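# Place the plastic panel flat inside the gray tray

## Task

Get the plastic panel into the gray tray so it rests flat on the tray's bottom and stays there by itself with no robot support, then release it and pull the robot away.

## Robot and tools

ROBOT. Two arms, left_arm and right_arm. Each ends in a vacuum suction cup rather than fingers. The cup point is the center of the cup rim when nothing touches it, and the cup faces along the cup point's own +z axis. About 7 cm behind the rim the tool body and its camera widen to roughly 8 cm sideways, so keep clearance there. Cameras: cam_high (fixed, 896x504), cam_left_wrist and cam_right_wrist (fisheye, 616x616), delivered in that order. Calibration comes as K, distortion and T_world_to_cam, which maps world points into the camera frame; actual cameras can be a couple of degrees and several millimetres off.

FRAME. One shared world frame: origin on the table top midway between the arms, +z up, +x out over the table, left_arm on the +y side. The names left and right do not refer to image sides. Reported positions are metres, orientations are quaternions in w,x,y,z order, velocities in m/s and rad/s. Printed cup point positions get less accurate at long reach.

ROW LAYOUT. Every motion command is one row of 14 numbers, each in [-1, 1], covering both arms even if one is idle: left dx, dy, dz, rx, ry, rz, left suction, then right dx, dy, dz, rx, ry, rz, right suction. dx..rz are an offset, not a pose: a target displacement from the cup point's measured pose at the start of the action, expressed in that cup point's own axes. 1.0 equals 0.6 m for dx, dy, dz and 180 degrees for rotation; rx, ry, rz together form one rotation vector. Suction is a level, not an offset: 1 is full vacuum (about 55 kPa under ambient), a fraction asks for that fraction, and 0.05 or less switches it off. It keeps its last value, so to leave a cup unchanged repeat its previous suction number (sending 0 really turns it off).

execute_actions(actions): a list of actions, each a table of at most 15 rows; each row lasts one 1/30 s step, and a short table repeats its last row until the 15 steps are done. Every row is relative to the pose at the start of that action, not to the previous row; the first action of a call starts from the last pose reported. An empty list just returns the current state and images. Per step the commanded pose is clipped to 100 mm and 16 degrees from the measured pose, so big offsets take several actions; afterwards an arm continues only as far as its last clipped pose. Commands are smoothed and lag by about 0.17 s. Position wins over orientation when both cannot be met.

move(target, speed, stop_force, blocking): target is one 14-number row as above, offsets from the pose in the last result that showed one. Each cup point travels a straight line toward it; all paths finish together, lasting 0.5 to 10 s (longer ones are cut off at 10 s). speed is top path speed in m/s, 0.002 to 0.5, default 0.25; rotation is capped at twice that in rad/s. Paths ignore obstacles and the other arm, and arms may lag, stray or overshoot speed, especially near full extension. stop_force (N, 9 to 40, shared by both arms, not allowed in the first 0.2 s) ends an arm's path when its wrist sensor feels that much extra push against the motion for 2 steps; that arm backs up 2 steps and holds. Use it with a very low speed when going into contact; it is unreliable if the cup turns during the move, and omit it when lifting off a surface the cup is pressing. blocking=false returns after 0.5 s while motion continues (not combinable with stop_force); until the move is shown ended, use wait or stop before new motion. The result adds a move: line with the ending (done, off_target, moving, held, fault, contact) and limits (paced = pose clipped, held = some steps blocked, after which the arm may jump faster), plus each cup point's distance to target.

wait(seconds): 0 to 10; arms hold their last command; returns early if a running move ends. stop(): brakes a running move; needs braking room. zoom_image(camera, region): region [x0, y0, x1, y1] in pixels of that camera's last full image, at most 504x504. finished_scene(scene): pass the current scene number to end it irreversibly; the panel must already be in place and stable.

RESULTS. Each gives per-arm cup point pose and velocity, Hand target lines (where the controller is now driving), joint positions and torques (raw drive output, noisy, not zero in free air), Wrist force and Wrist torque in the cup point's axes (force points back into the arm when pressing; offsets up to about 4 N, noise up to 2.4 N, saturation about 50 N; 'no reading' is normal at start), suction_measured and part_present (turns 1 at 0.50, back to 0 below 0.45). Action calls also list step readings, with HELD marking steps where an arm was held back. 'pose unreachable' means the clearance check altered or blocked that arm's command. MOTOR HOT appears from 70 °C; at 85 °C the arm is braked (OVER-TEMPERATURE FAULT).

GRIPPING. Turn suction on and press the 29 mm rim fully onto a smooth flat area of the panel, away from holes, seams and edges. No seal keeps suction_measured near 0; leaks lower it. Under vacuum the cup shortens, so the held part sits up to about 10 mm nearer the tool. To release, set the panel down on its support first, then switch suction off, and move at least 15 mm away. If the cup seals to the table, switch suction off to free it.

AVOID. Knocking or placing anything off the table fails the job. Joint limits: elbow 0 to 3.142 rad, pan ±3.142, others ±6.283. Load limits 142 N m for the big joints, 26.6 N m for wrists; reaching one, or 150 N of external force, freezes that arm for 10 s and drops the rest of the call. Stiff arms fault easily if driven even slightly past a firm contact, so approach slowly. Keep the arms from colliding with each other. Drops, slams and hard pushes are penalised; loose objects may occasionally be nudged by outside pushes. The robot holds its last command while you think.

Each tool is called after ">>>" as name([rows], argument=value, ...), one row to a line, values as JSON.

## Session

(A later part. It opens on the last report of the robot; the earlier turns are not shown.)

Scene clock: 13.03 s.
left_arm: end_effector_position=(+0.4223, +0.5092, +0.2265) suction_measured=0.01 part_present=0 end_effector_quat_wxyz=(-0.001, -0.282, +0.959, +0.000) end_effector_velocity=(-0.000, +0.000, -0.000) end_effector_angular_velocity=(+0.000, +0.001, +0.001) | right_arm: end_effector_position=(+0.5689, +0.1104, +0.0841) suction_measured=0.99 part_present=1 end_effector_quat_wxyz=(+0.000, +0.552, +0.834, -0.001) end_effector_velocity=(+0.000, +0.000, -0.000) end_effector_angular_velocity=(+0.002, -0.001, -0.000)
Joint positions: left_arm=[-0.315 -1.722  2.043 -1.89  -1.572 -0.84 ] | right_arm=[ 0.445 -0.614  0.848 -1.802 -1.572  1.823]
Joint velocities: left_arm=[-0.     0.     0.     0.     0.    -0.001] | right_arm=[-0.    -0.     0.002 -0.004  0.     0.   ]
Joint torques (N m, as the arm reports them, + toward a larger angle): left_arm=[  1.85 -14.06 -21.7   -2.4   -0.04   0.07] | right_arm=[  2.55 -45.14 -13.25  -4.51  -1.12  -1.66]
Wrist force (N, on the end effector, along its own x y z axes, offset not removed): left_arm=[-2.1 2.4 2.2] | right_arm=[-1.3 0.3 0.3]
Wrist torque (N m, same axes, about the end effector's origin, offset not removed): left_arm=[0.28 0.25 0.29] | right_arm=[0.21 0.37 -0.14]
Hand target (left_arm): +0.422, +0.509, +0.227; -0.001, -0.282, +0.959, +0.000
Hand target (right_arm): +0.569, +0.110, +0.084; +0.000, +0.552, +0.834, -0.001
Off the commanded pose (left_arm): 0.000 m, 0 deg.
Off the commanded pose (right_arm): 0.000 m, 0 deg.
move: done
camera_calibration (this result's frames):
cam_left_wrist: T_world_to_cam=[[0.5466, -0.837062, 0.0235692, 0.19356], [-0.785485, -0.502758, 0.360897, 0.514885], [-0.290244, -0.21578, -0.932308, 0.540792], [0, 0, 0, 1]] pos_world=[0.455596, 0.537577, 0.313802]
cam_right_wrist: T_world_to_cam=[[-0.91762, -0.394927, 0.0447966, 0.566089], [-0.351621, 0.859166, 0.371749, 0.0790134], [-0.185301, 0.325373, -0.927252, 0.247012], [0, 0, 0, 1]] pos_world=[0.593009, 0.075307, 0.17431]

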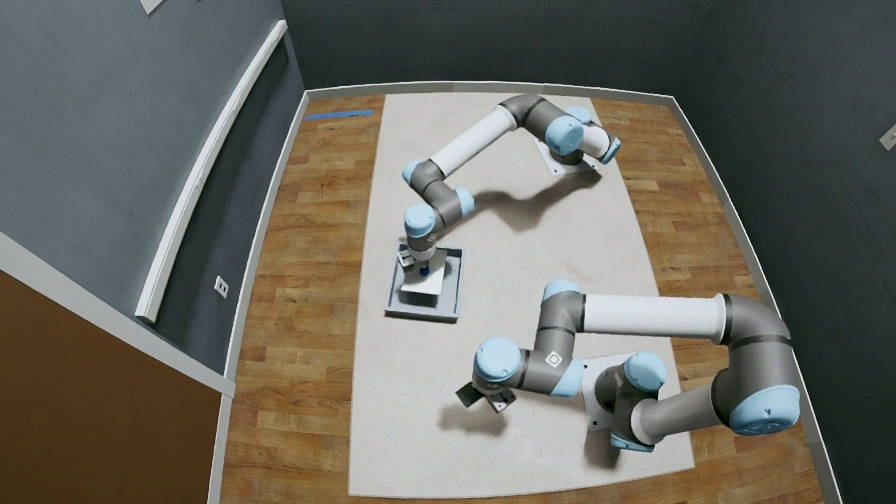

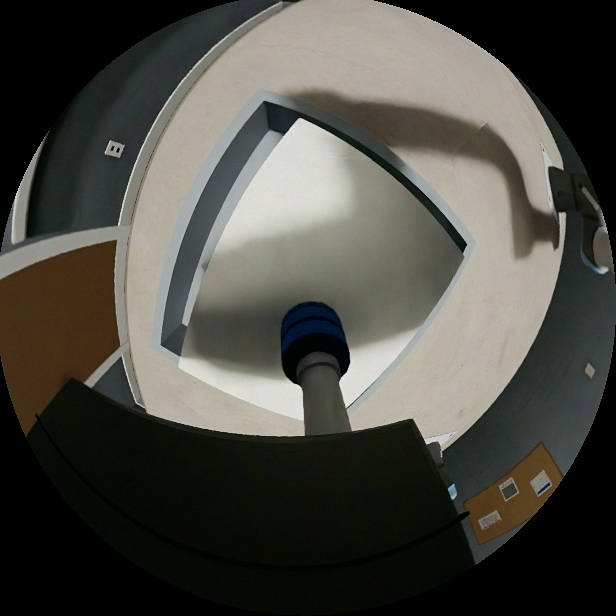

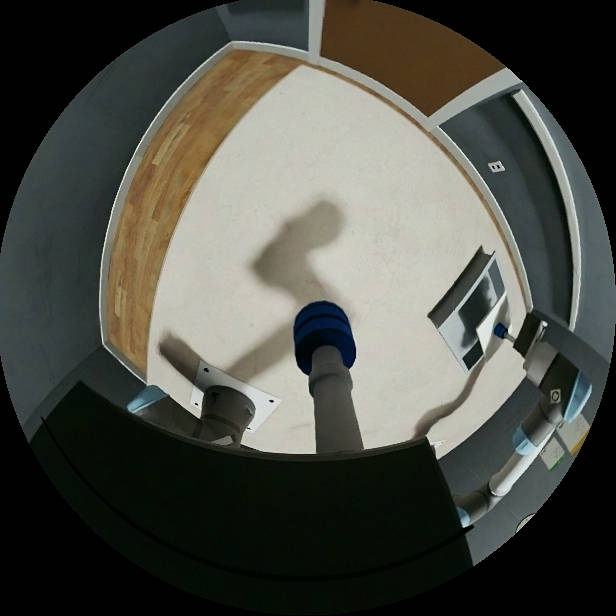

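>>> move(target=[0,0,0,0,0,0,0,0,0,0.105,0,0,0,1], speed=0.06)

>>> move(target=[0,0,0,0,0,0,0,0,0,0.05,0,0,0,1], speed=0.005, stop_force=9)

Scene clock: 14.93 s.
left_arm: end_effector_position=(+0.4223, +0.5092, +0.2265) suction_measured=0.01 part_present=0 end_effector_quat_wxyz=(-0.001, -0.282, +0.959, +0.000) end_effector_velocity=(-0.001, -0.000, -0.001) end_effector_angular_velocity=(+0.001, +0.003, -0.000) | right_arm: end_effector_position=(+0.5688, +0.1103, +0.0212) suction_measured=1.00 part_present=1 end_effector_quat_wxyz=(+0.000, +0.552, +0.834, -0.001) end_effector_velocity=(+0.000, -0.000, -0.001) end_effector_angular_velocity=(-0.001, -0.001, -0.000)
Joint positions: left_arm=[-0.315 -1.722  2.043 -1.89  -1.572 -0.84 ] | right_arm=[ 0.445 -0.559  0.908 -1.918 -1.572  1.823]
Joint velocities: left_arm=[-0.     0.     0.001  0.001 -0.    -0.   ] | right_arm=[ 0.     0.001  0.001 -0.003 -0.001  0.   ]
Joint torques (N m, as the arm reports them, + toward a larger angle): left_arm=[  2.07 -13.37 -21.69  -2.44  -0.02   0.1 ] | right_arm=[ -0.17 -45.84 -12.89  -3.94  -1.18   0.22]
Wrist force (N, on the end effector, along its own x y z axes, offset not removed): left_arm=[-3.1 1.5 1.0] | right_arm=[0.2 -0.4 -2.3]
Wrist torque (N m, same axes, about the end effector's origin, offset not removed): left_arm=[0.21 0.44 0.15] | right_arm=[0.22 0.02 -0.03]
Hand target (left_arm): +0.422, +0.509, +0.227; -0.001, -0.282, +0.959, +0.000
Hand target (right_arm): +0.569, +0.110, +0.021; +0.000, +0.552, +0.834, -0.001
Off the commanded pose (left_arm): 0.000 m, 0 deg.
Off the commanded pose (right_arm): 0.000 m, 0 deg.
move: done
camera_calibration (this result's frames):
cam_left_wrist: T_world_to_cam=[[0.5466, -0.837062, 0.0235694, 0.193561], [-0.785486, -0.502758, 0.360897, 0.514885], [-0.290244, -0.21578, -0.932308, 0.540792], [0, 0, 0, 1]] pos_world=[0.455596, 0.537577, 0.313802]
cam_right_wrist: T_world_to_cam=[[-0.917608, -0.394954, 0.0447912, 0.568796], [-0.351648, 0.859154, 0.37175, 0.102431], [-0.185307, 0.325371, -0.927252, 0.188719], [0, 0, 0, 1]] pos_world=[0.592922, 0.0752408, 0.111434]

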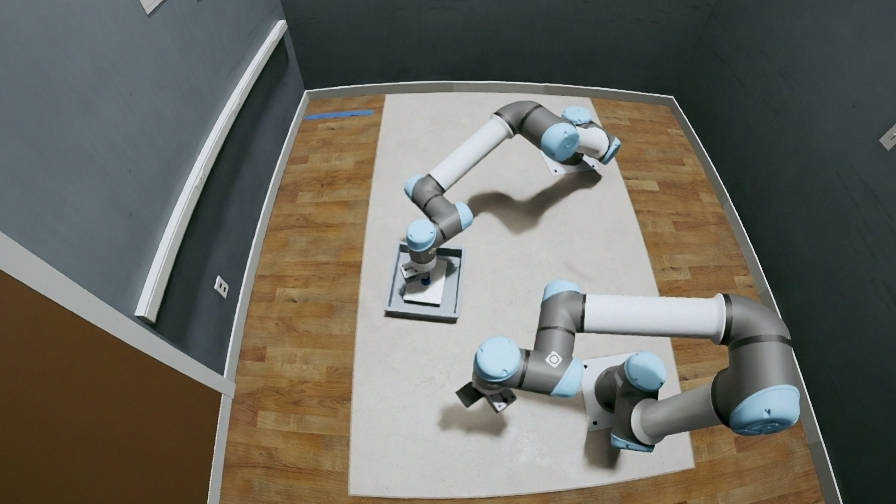

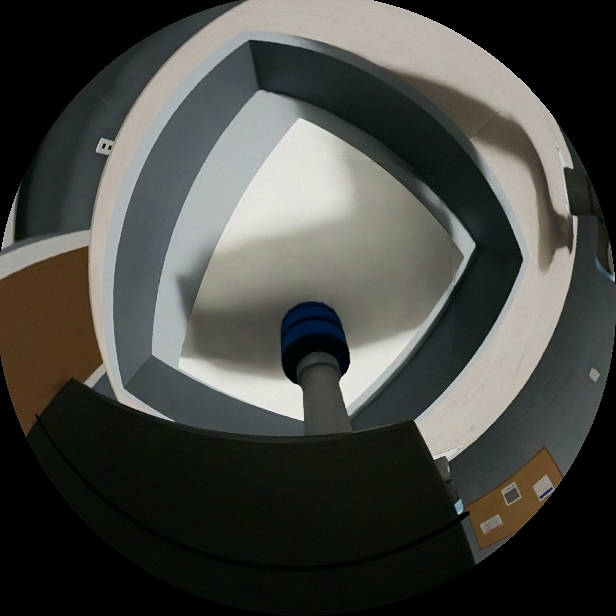

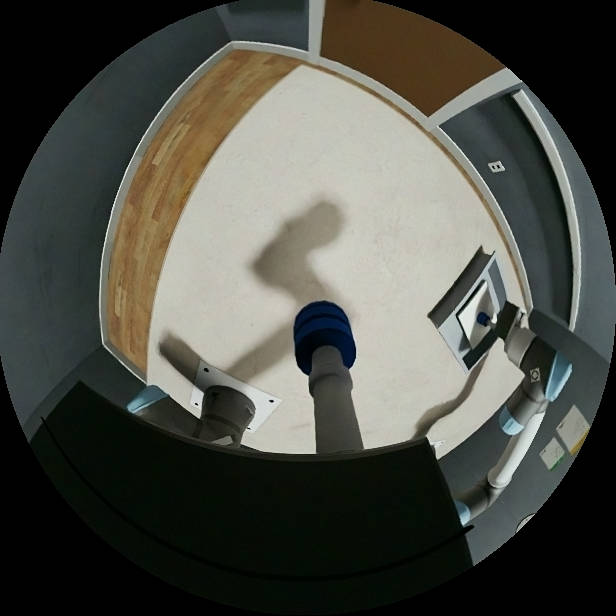

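Scene clock: 20.00 s.
left_arm: end_effector_position=(+0.4223, +0.5092, +0.2265) suction_measured=0.01 part_present=0 end_effector_quat_wxyz=(-0.001, -0.282, +0.959, +0.000) end_effector_velocity=(-0.000, -0.000, -0.000) end_effector_angular_velocity=(+0.000, +0.001, -0.001) | right_arm: end_effector_position=(+0.5687, +0.1103, -0.0023) suction_measured=0.99 part_present=1 end_effector_quat_wxyz=(+0.000, +0.552, +0.834, -0.001) end_effector_velocity=(-0.001, -0.000, +0.001) end_effector_angular_velocity=(+0.000, +0.003, +0.000)
Joint positions: left_arm=[-0.315 -1.722  2.043 -1.89  -1.572 -0.84 ] | right_arm=[ 0.445 -0.534  0.923 -1.957 -1.572  1.823]
Joint velocities: left_arm=[-0.    -0.     0.001 -0.     0.     0.001] | right_arm=[ 0.    -0.002  0.     0.004  0.002 -0.   ]
Joint torques (N m, as the arm reports them, + toward a larger angle): left_arm=[  2.09 -13.8  -21.75  -2.43   0.06   0.15] | right_arm=[  0.45 -57.71 -14.73   1.73  -1.11   0.49]
Wrist force (N, on the end effector, along its own x y z axes, offset not removed): left_arm=[-2.9 -2.1 0.1] | right_arm=[-0.1 1.3 -15.5]
Wrist torque (N m, same axes, about the end effector's origin, offset not removed): left_arm=[-0.28 0.23 0.10] | right_arm=[0.01 0.28 -0.10]
Hand target (left_arm): +0.422, +0.509, +0.227; -0.001, -0.282, +0.959, +0.000
Hand target (right_arm): +0.569, +0.110, -0.002; +0.000, +0.552, +0.834, -0.001
Off the commanded pose (left_arm): 0.000 m, 0 deg.
Off the commanded pose (right_arm): 0.007 m, 0 deg.
move: contact (right_arm)
camera_calibration (this result's frames):
cam_left_wrist: T_world_to_cam=[[0.5466, -0.837062, 0.0235694, 0.19356], [-0.785485, -0.502758, 0.360897, 0.514885], [-0.290244, -0.21578, -0.932308, 0.540792], [0, 0, 0, 1]] pos_world=[0.455596, 0.537577, 0.313802]
cam_right_wrist: T_world_to_cam=[[-0.91761, -0.394955, 0.0447572, 0.56982], [-0.351658, 0.859146, 0.371759, 0.111179], [-0.185281, 0.32539, -0.92725, 0.166918], [0, 0, 0, 1]] pos_world=[0.592896, 0.075221, 0.0879392]

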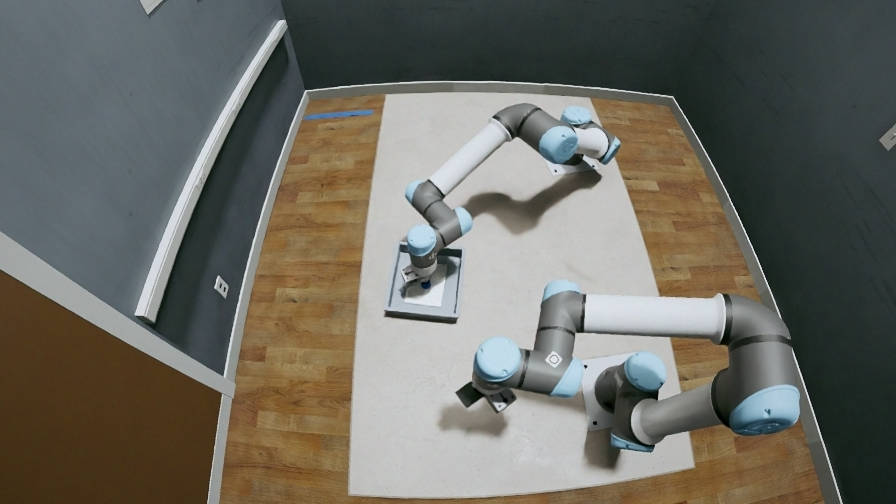

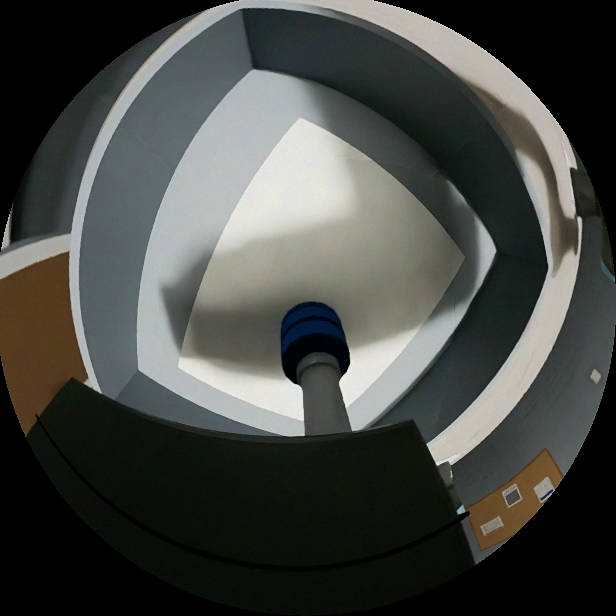

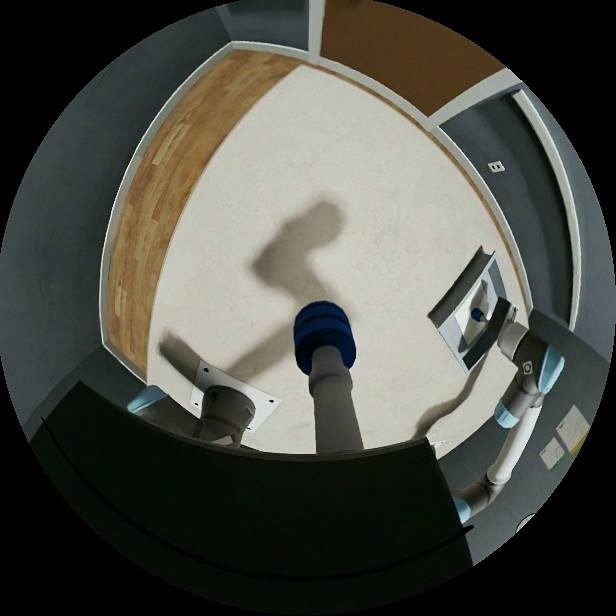

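>>> execute_actions([
  [[0,0,0,0,0,0,0,0,0,-0.004,0,0,0,0]],
  [[0,0,0,0,0,0,0,0,0,-0.008,0,0,0,0]],
])

>>> move(target=[0,0,0,0,0,0,0,0,0,-0.19,0,0,0,0], speed=0.12)

>>> move(target=[0,0,0,0,0,0,0,-0.3,-0.3,-0.1,0,0,0,0], speed=0.3)

>>> zoom_image(camera="cam_high", region=[360, 200, 500, 340])

Scene clock: 21.20 s.
left_arm: end_effector_position=(+0.4223, +0.5092, +0.2265) suction_measured=0.01 part_present=0 end_effector_quat_wxyz=(-0.001, -0.282, +0.959, +0.000) end_effector_velocity=(-0.001, -0.000, -0.001) end_effector_angular_velocity=(+0.000, +0.003, -0.001) | right_arm: end_effector_position=(+0.5687, +0.1103, +0.0048) suction_measured=0.00 part_present=0 end_effector_quat_wxyz=(+0.000, +0.552, +0.834, -0.001) end_effector_velocity=(+0.000, -0.000, -0.000) end_effector_angular_velocity=(-0.001, -0.000, -0.000)
Joint positions: left_arm=[-0.315 -1.722  2.043 -1.89  -1.572 -0.84 ] | right_arm=[ 0.445 -0.542  0.919 -1.946 -1.572  1.823]
Joint velocities: left_arm=[-0.     0.     0.001  0.002 -0.     0.001] | right_arm=[-0.     0.001 -0.    -0.    -0.001  0.   ]
Joint torques (N m, as the arm reports them, + toward a larger angle): left_arm=[  2.01 -14.02 -21.46  -2.43  -0.06   0.11] | right_arm=[  0.28 -66.4  -28.62   0.11  -0.88   0.26]
Wrist force (N, on the end effector, along its own x y z axes, offset not removed): left_arm=[-1.2 1.2 -1.1] | right_arm=[2.3 -1.1 -4.7]
Wrist torque (N m, same axes, about the end effector's origin, offset not removed): left_arm=[0.17 0.17 -0.05] | right_arm=[-0.02 0.03 0.04]
Hand target (left_arm): +0.422, +0.509, +0.227; -0.001, -0.282, +0.959, +0.000
Hand target (right_arm): +0.569, +0.110, +0.005; +0.000, +0.552, +0.834, -0.001
Off the commanded pose (left_arm): 0.000 m, 0 deg.
Off the commanded pose (right_arm): 0.000 m, 0 deg.
Step readings (end_effector_position; steps 1 to 15: 1st action; 16 to 30: 2nd action):
0: left_arm (+0.4223, +0.5092, +0.2265) | right_arm (+0.5687, +0.1103, -0.0022)
1: left_arm (+0.4223, +0.5092, +0.2265) | right_arm (+0.5687, +0.1103, -0.0021)
2: left_arm (+0.4223, +0.5092, +0.2265) | right_arm (+0.5687, +0.1103, -0.0018)
4: left_arm (+0.4223, +0.5092, +0.2265) | right_arm (+0.5687, +0.1102, -0.0009)
8: left_arm (+0.4223, +0.5092, +0.2265) | right_arm (+0.5687, +0.1103, -0.0001)
15: left_arm (+0.4223, +0.5092, +0.2265) | right_arm (+0.5687, +0.1103, +0.0001)
16: left_arm (+0.4223, +0.5092, +0.2265) | right_arm (+0.5687, +0.1103, +0.0001)
17: left_arm (+0.4223, +0.5092, +0.2265) | right_arm (+0.5687, +0.1103, +0.0009)
19: left_arm (+0.4223, +0.5092, +0.2265) | right_arm (+0.5687, +0.1103, +0.0030)
23: left_arm (+0.4223, +0.5092, +0.2265) | right_arm (+0.5687, +0.1103, +0.0045)
30: end_effector_position above
camera_calibration (this result's frames):
cam_left_wrist: T_world_to_cam=[[0.5466, -0.837062, 0.0235694, 0.19356], [-0.785485, -0.502758, 0.360897, 0.514885], [-0.290244, -0.21578, -0.932308, 0.540792], [0, 0, 0, 1]] pos_world=[0.455596, 0.537577, 0.313802]
cam_right_wrist: T_world_to_cam=[[-0.917608, -0.394954, 0.0447953, 0.569498], [-0.351647, 0.859155, 0.371749, 0.108514], [-0.18531, 0.325368, -0.927252, 0.173566], [0, 0, 0, 1]] pos_world=[0.592898, 0.0752224, 0.0950891]

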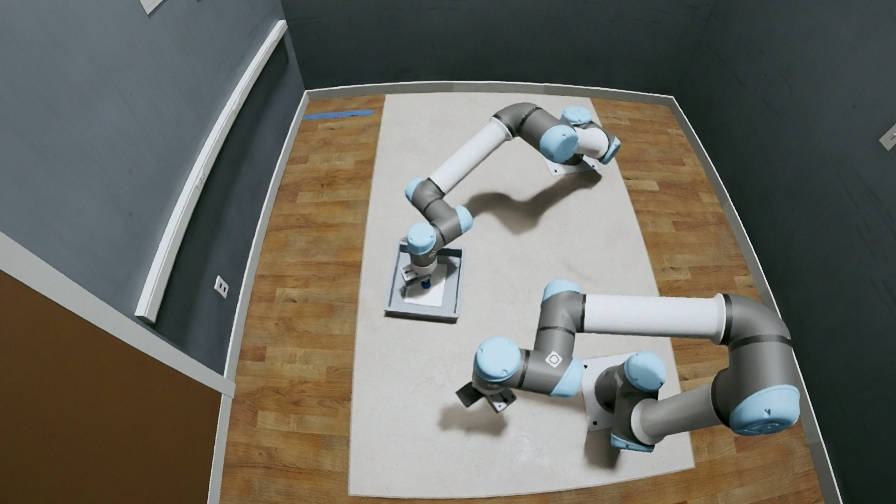

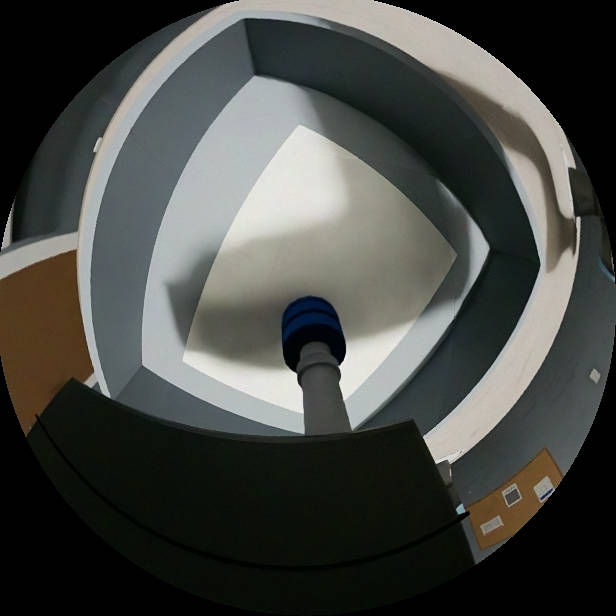

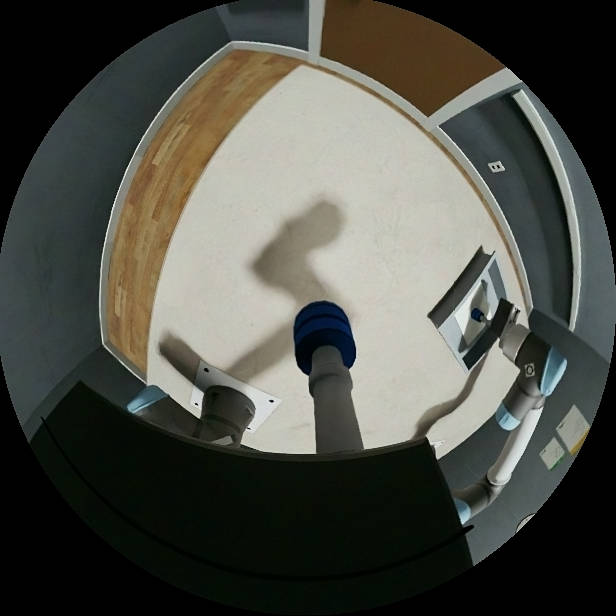

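Scene clock: 22.57 s.
left_arm: end_effector_position=(+0.4223, +0.5092, +0.2265) suction_measured=0.01 part_present=0 end_effector_quat_wxyz=(-0.001, -0.282, +0.959, +0.000) end_effector_velocity=(+0.001, +0.000, +0.001) end_effector_angular_velocity=(+0.000, -0.001, -0.000) | right_arm: end_effector_position=(+0.5689, +0.1104, +0.1187) suction_measured=0.00 part_present=0 end_effector_quat_wxyz=(+0.000, +0.552, +0.834, -0.001) end_effector_velocity=(-0.000, +0.000, -0.000) end_effector_angular_velocity=(-0.001, +0.003, -0.000)
Joint positions: left_arm=[-0.315 -1.722  2.043 -1.89  -1.572 -0.84 ] | right_arm=[ 0.445 -0.636  0.799 -1.732 -1.572  1.823]
Joint velocities: left_arm=[ 0.     0.    -0.002  0.     0.     0.001] | right_arm=[ 0.     0.002 -0.003  0.004  0.001  0.   ]
Joint torques (N m, as the arm reports them, + toward a larger angle): left_arm=[  1.52 -13.68 -21.12  -2.36  -0.08   0.14] | right_arm=[  4.4  -67.58 -30.06  -0.36   1.53   1.08]
Wrist force (N, on the end effector, along its own x y z axes, offset not removed): left_arm=[-1.5 0.4 0.2] | right_arm=[2.5 -1.2 -0.9]
Wrist torque (N m, same axes, about the end effector's origin, offset not removed): left_arm=[0.02 0.07 0.13] | right_arm=[-0.30 -0.23 -0.20]
Hand target (left_arm): +0.422, +0.509, +0.227; -0.001, -0.282, +0.959, +0.000
Hand target (right_arm): +0.569, +0.110, +0.119; +0.000, +0.552, +0.834, -0.001
Off the commanded pose (left_arm): 0.000 m, 0 deg.
Off the commanded pose (right_arm): 0.000 m, 0 deg.
move: done
camera_calibration (this result's frames):
cam_left_wrist: T_world_to_cam=[[0.5466, -0.837062, 0.0235694, 0.19356], [-0.785485, -0.502758, 0.360897, 0.514885], [-0.290243, -0.21578, -0.932308, 0.540792], [0, 0, 0, 1]] pos_world=[0.455596, 0.537577, 0.313803]
cam_right_wrist: T_world_to_cam=[[-0.917619, -0.39493, 0.0447782, 0.564588], [-0.351629, 0.85916, 0.371755, 0.0661359], [-0.185289, 0.325385, -0.92725, 0.279102], [0, 0, 0, 1]] pos_world=[0.593046, 0.0753361, 0.208929]

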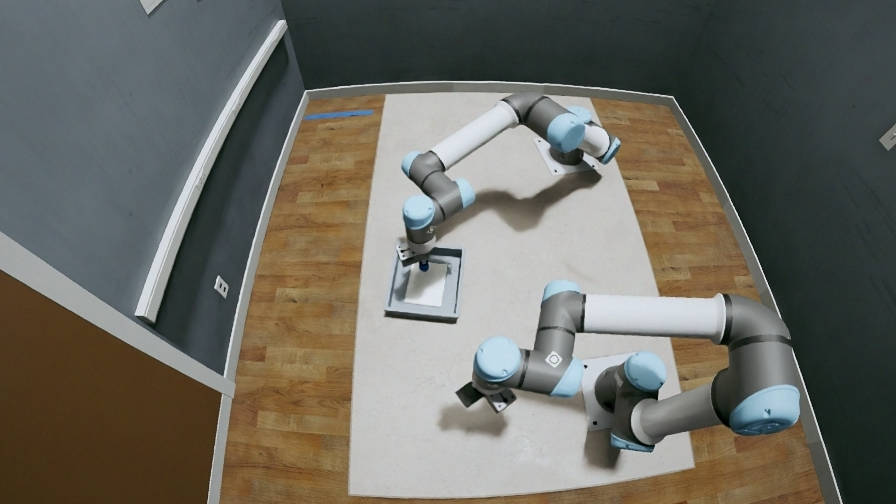

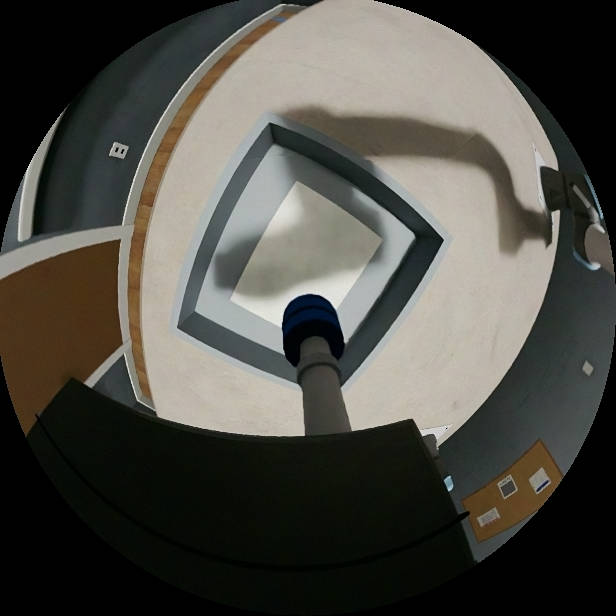

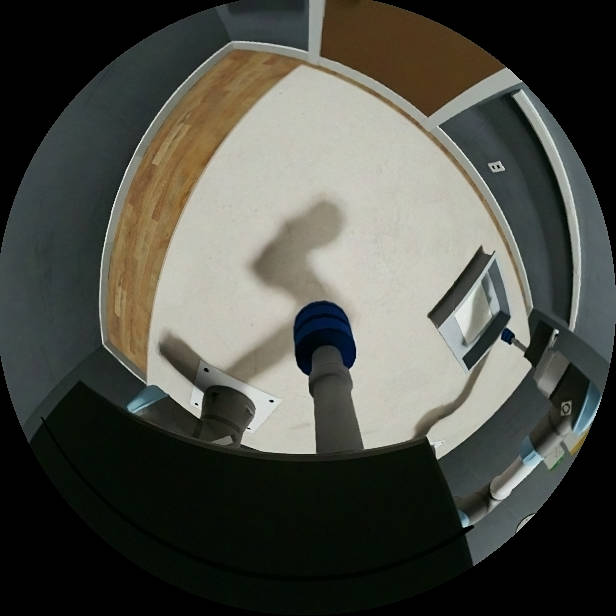

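Scene clock: 24.03 s.
left_arm: end_effector_position=(+0.4223, +0.5092, +0.2265) suction_measured=0.01 part_present=0 end_effector_quat_wxyz=(-0.001, -0.282, +0.959, +0.000) end_effector_velocity=(-0.001, +0.000, -0.001) end_effector_angular_velocity=(+0.001, +0.002, -0.000) | right_arm: end_effector_position=(+0.4734, -0.1255, +0.1789) suction_measured=0.00 part_present=0 end_effector_quat_wxyz=(+0.000, +0.552, +0.834, -0.001) end_effector_velocity=(-0.000, -0.001, +0.001) end_effector_angular_velocity=(+0.000, -0.001, -0.000)
Joint positions: left_arm=[-0.315 -1.722  2.043 -1.89  -1.572 -0.84 ] | right_arm=[ 0.231 -1.248  1.653 -1.973 -1.572  1.608]
Joint velocities: left_arm=[ 0.    -0.     0.001  0.002  0.     0.   ] | right_arm=[-0.001 -0.004  0.003 -0.    -0.    -0.001]
Joint torques (N m, as the arm reports them, + toward a larger angle): left_arm=[  1.92 -13.49 -21.45  -2.26   0.04   0.3 ] | right_arm=[ -7.13 -45.23 -13.01  -4.26   1.52  -1.93]
Wrist force (N, on the end effector, along its own x y z axes, offset not removed): left_arm=[-0.6 2.7 0.8] | right_arm=[0.4 0.3 0.4]
Wrist torque (N m, same axes, about the end effector's origin, offset not removed): left_arm=[0.39 0.04 0.17] | right_arm=[0.29 -0.04 -0.10]
Hand target (left_arm): +0.422, +0.509, +0.227; -0.001, -0.282, +0.959, +0.000
Hand target (right_arm): +0.473, -0.126, +0.179; +0.000, +0.552, +0.834, -0.001
Off the commanded pose (left_arm): 0.000 m, 0 deg.
Off the commanded pose (right_arm): 0.001 m, 0 deg.
move: done
camera_calibration (this result's frames):
cam_left_wrist: T_world_to_cam=[[0.5466, -0.837062, 0.0235695, 0.19356], [-0.785486, -0.502758, 0.360897, 0.514885], [-0.290243, -0.21578, -0.932308, 0.540792], [0, 0, 0, 1]] pos_world=[0.455596, 0.537577, 0.313803]
cam_right_wrist: T_world_to_cam=[[-0.917594, -0.394936, 0.0452408, 0.38103], [-0.351392, 0.85906, 0.372208, 0.212702], [-0.185863, 0.325639, -0.927046, 0.394274], [0, 0, 0, 1]] pos_world=[0.497654, -0.160632, 0.269102]

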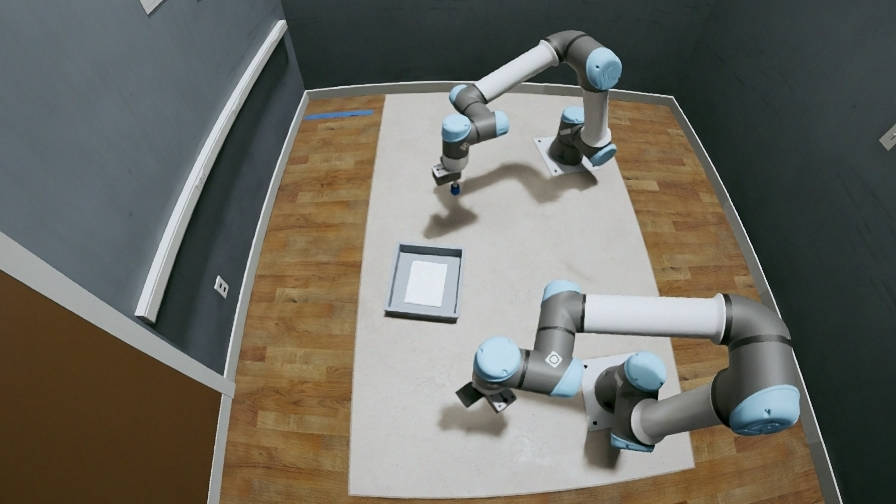

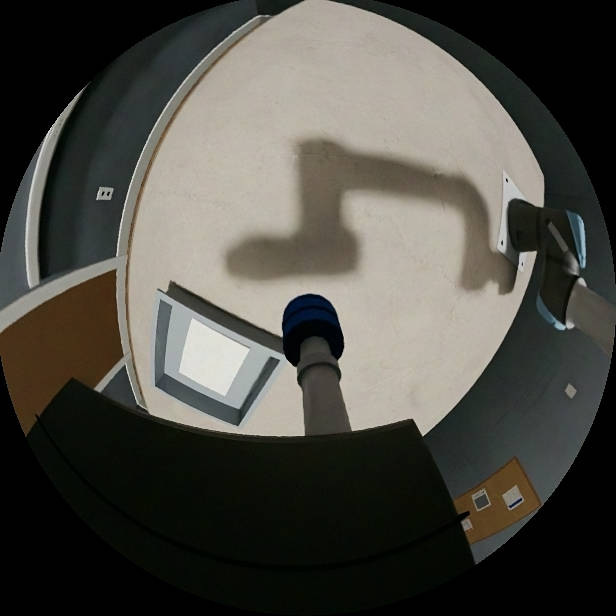

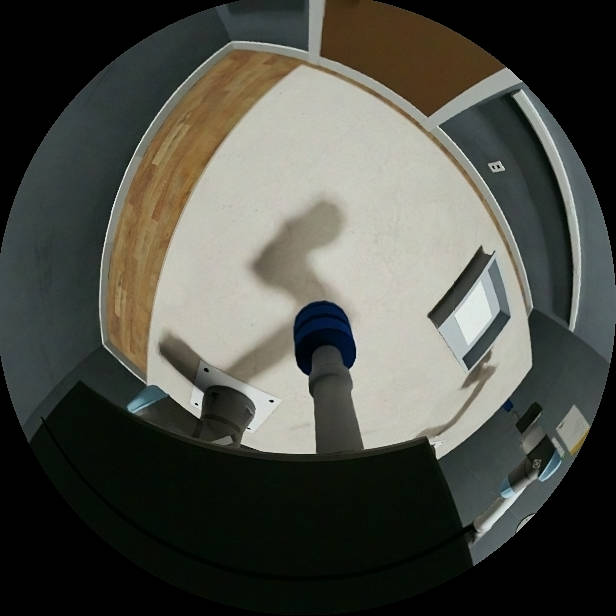

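Region (360, 200, 500, 340) of cam_high's 896x504 image, scaled by 3.600, with more detail than that image has.

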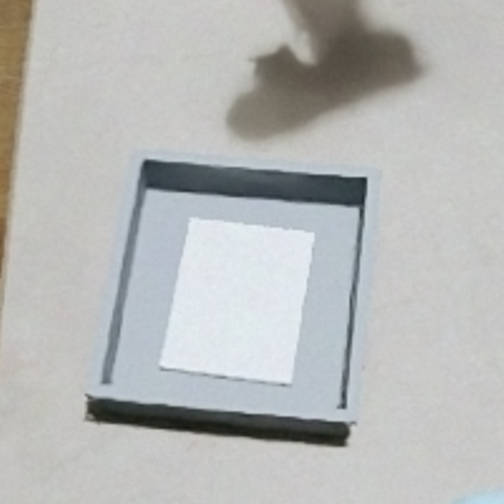

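>>> finished_scene(scene=2)

The scene is finished: the task was done.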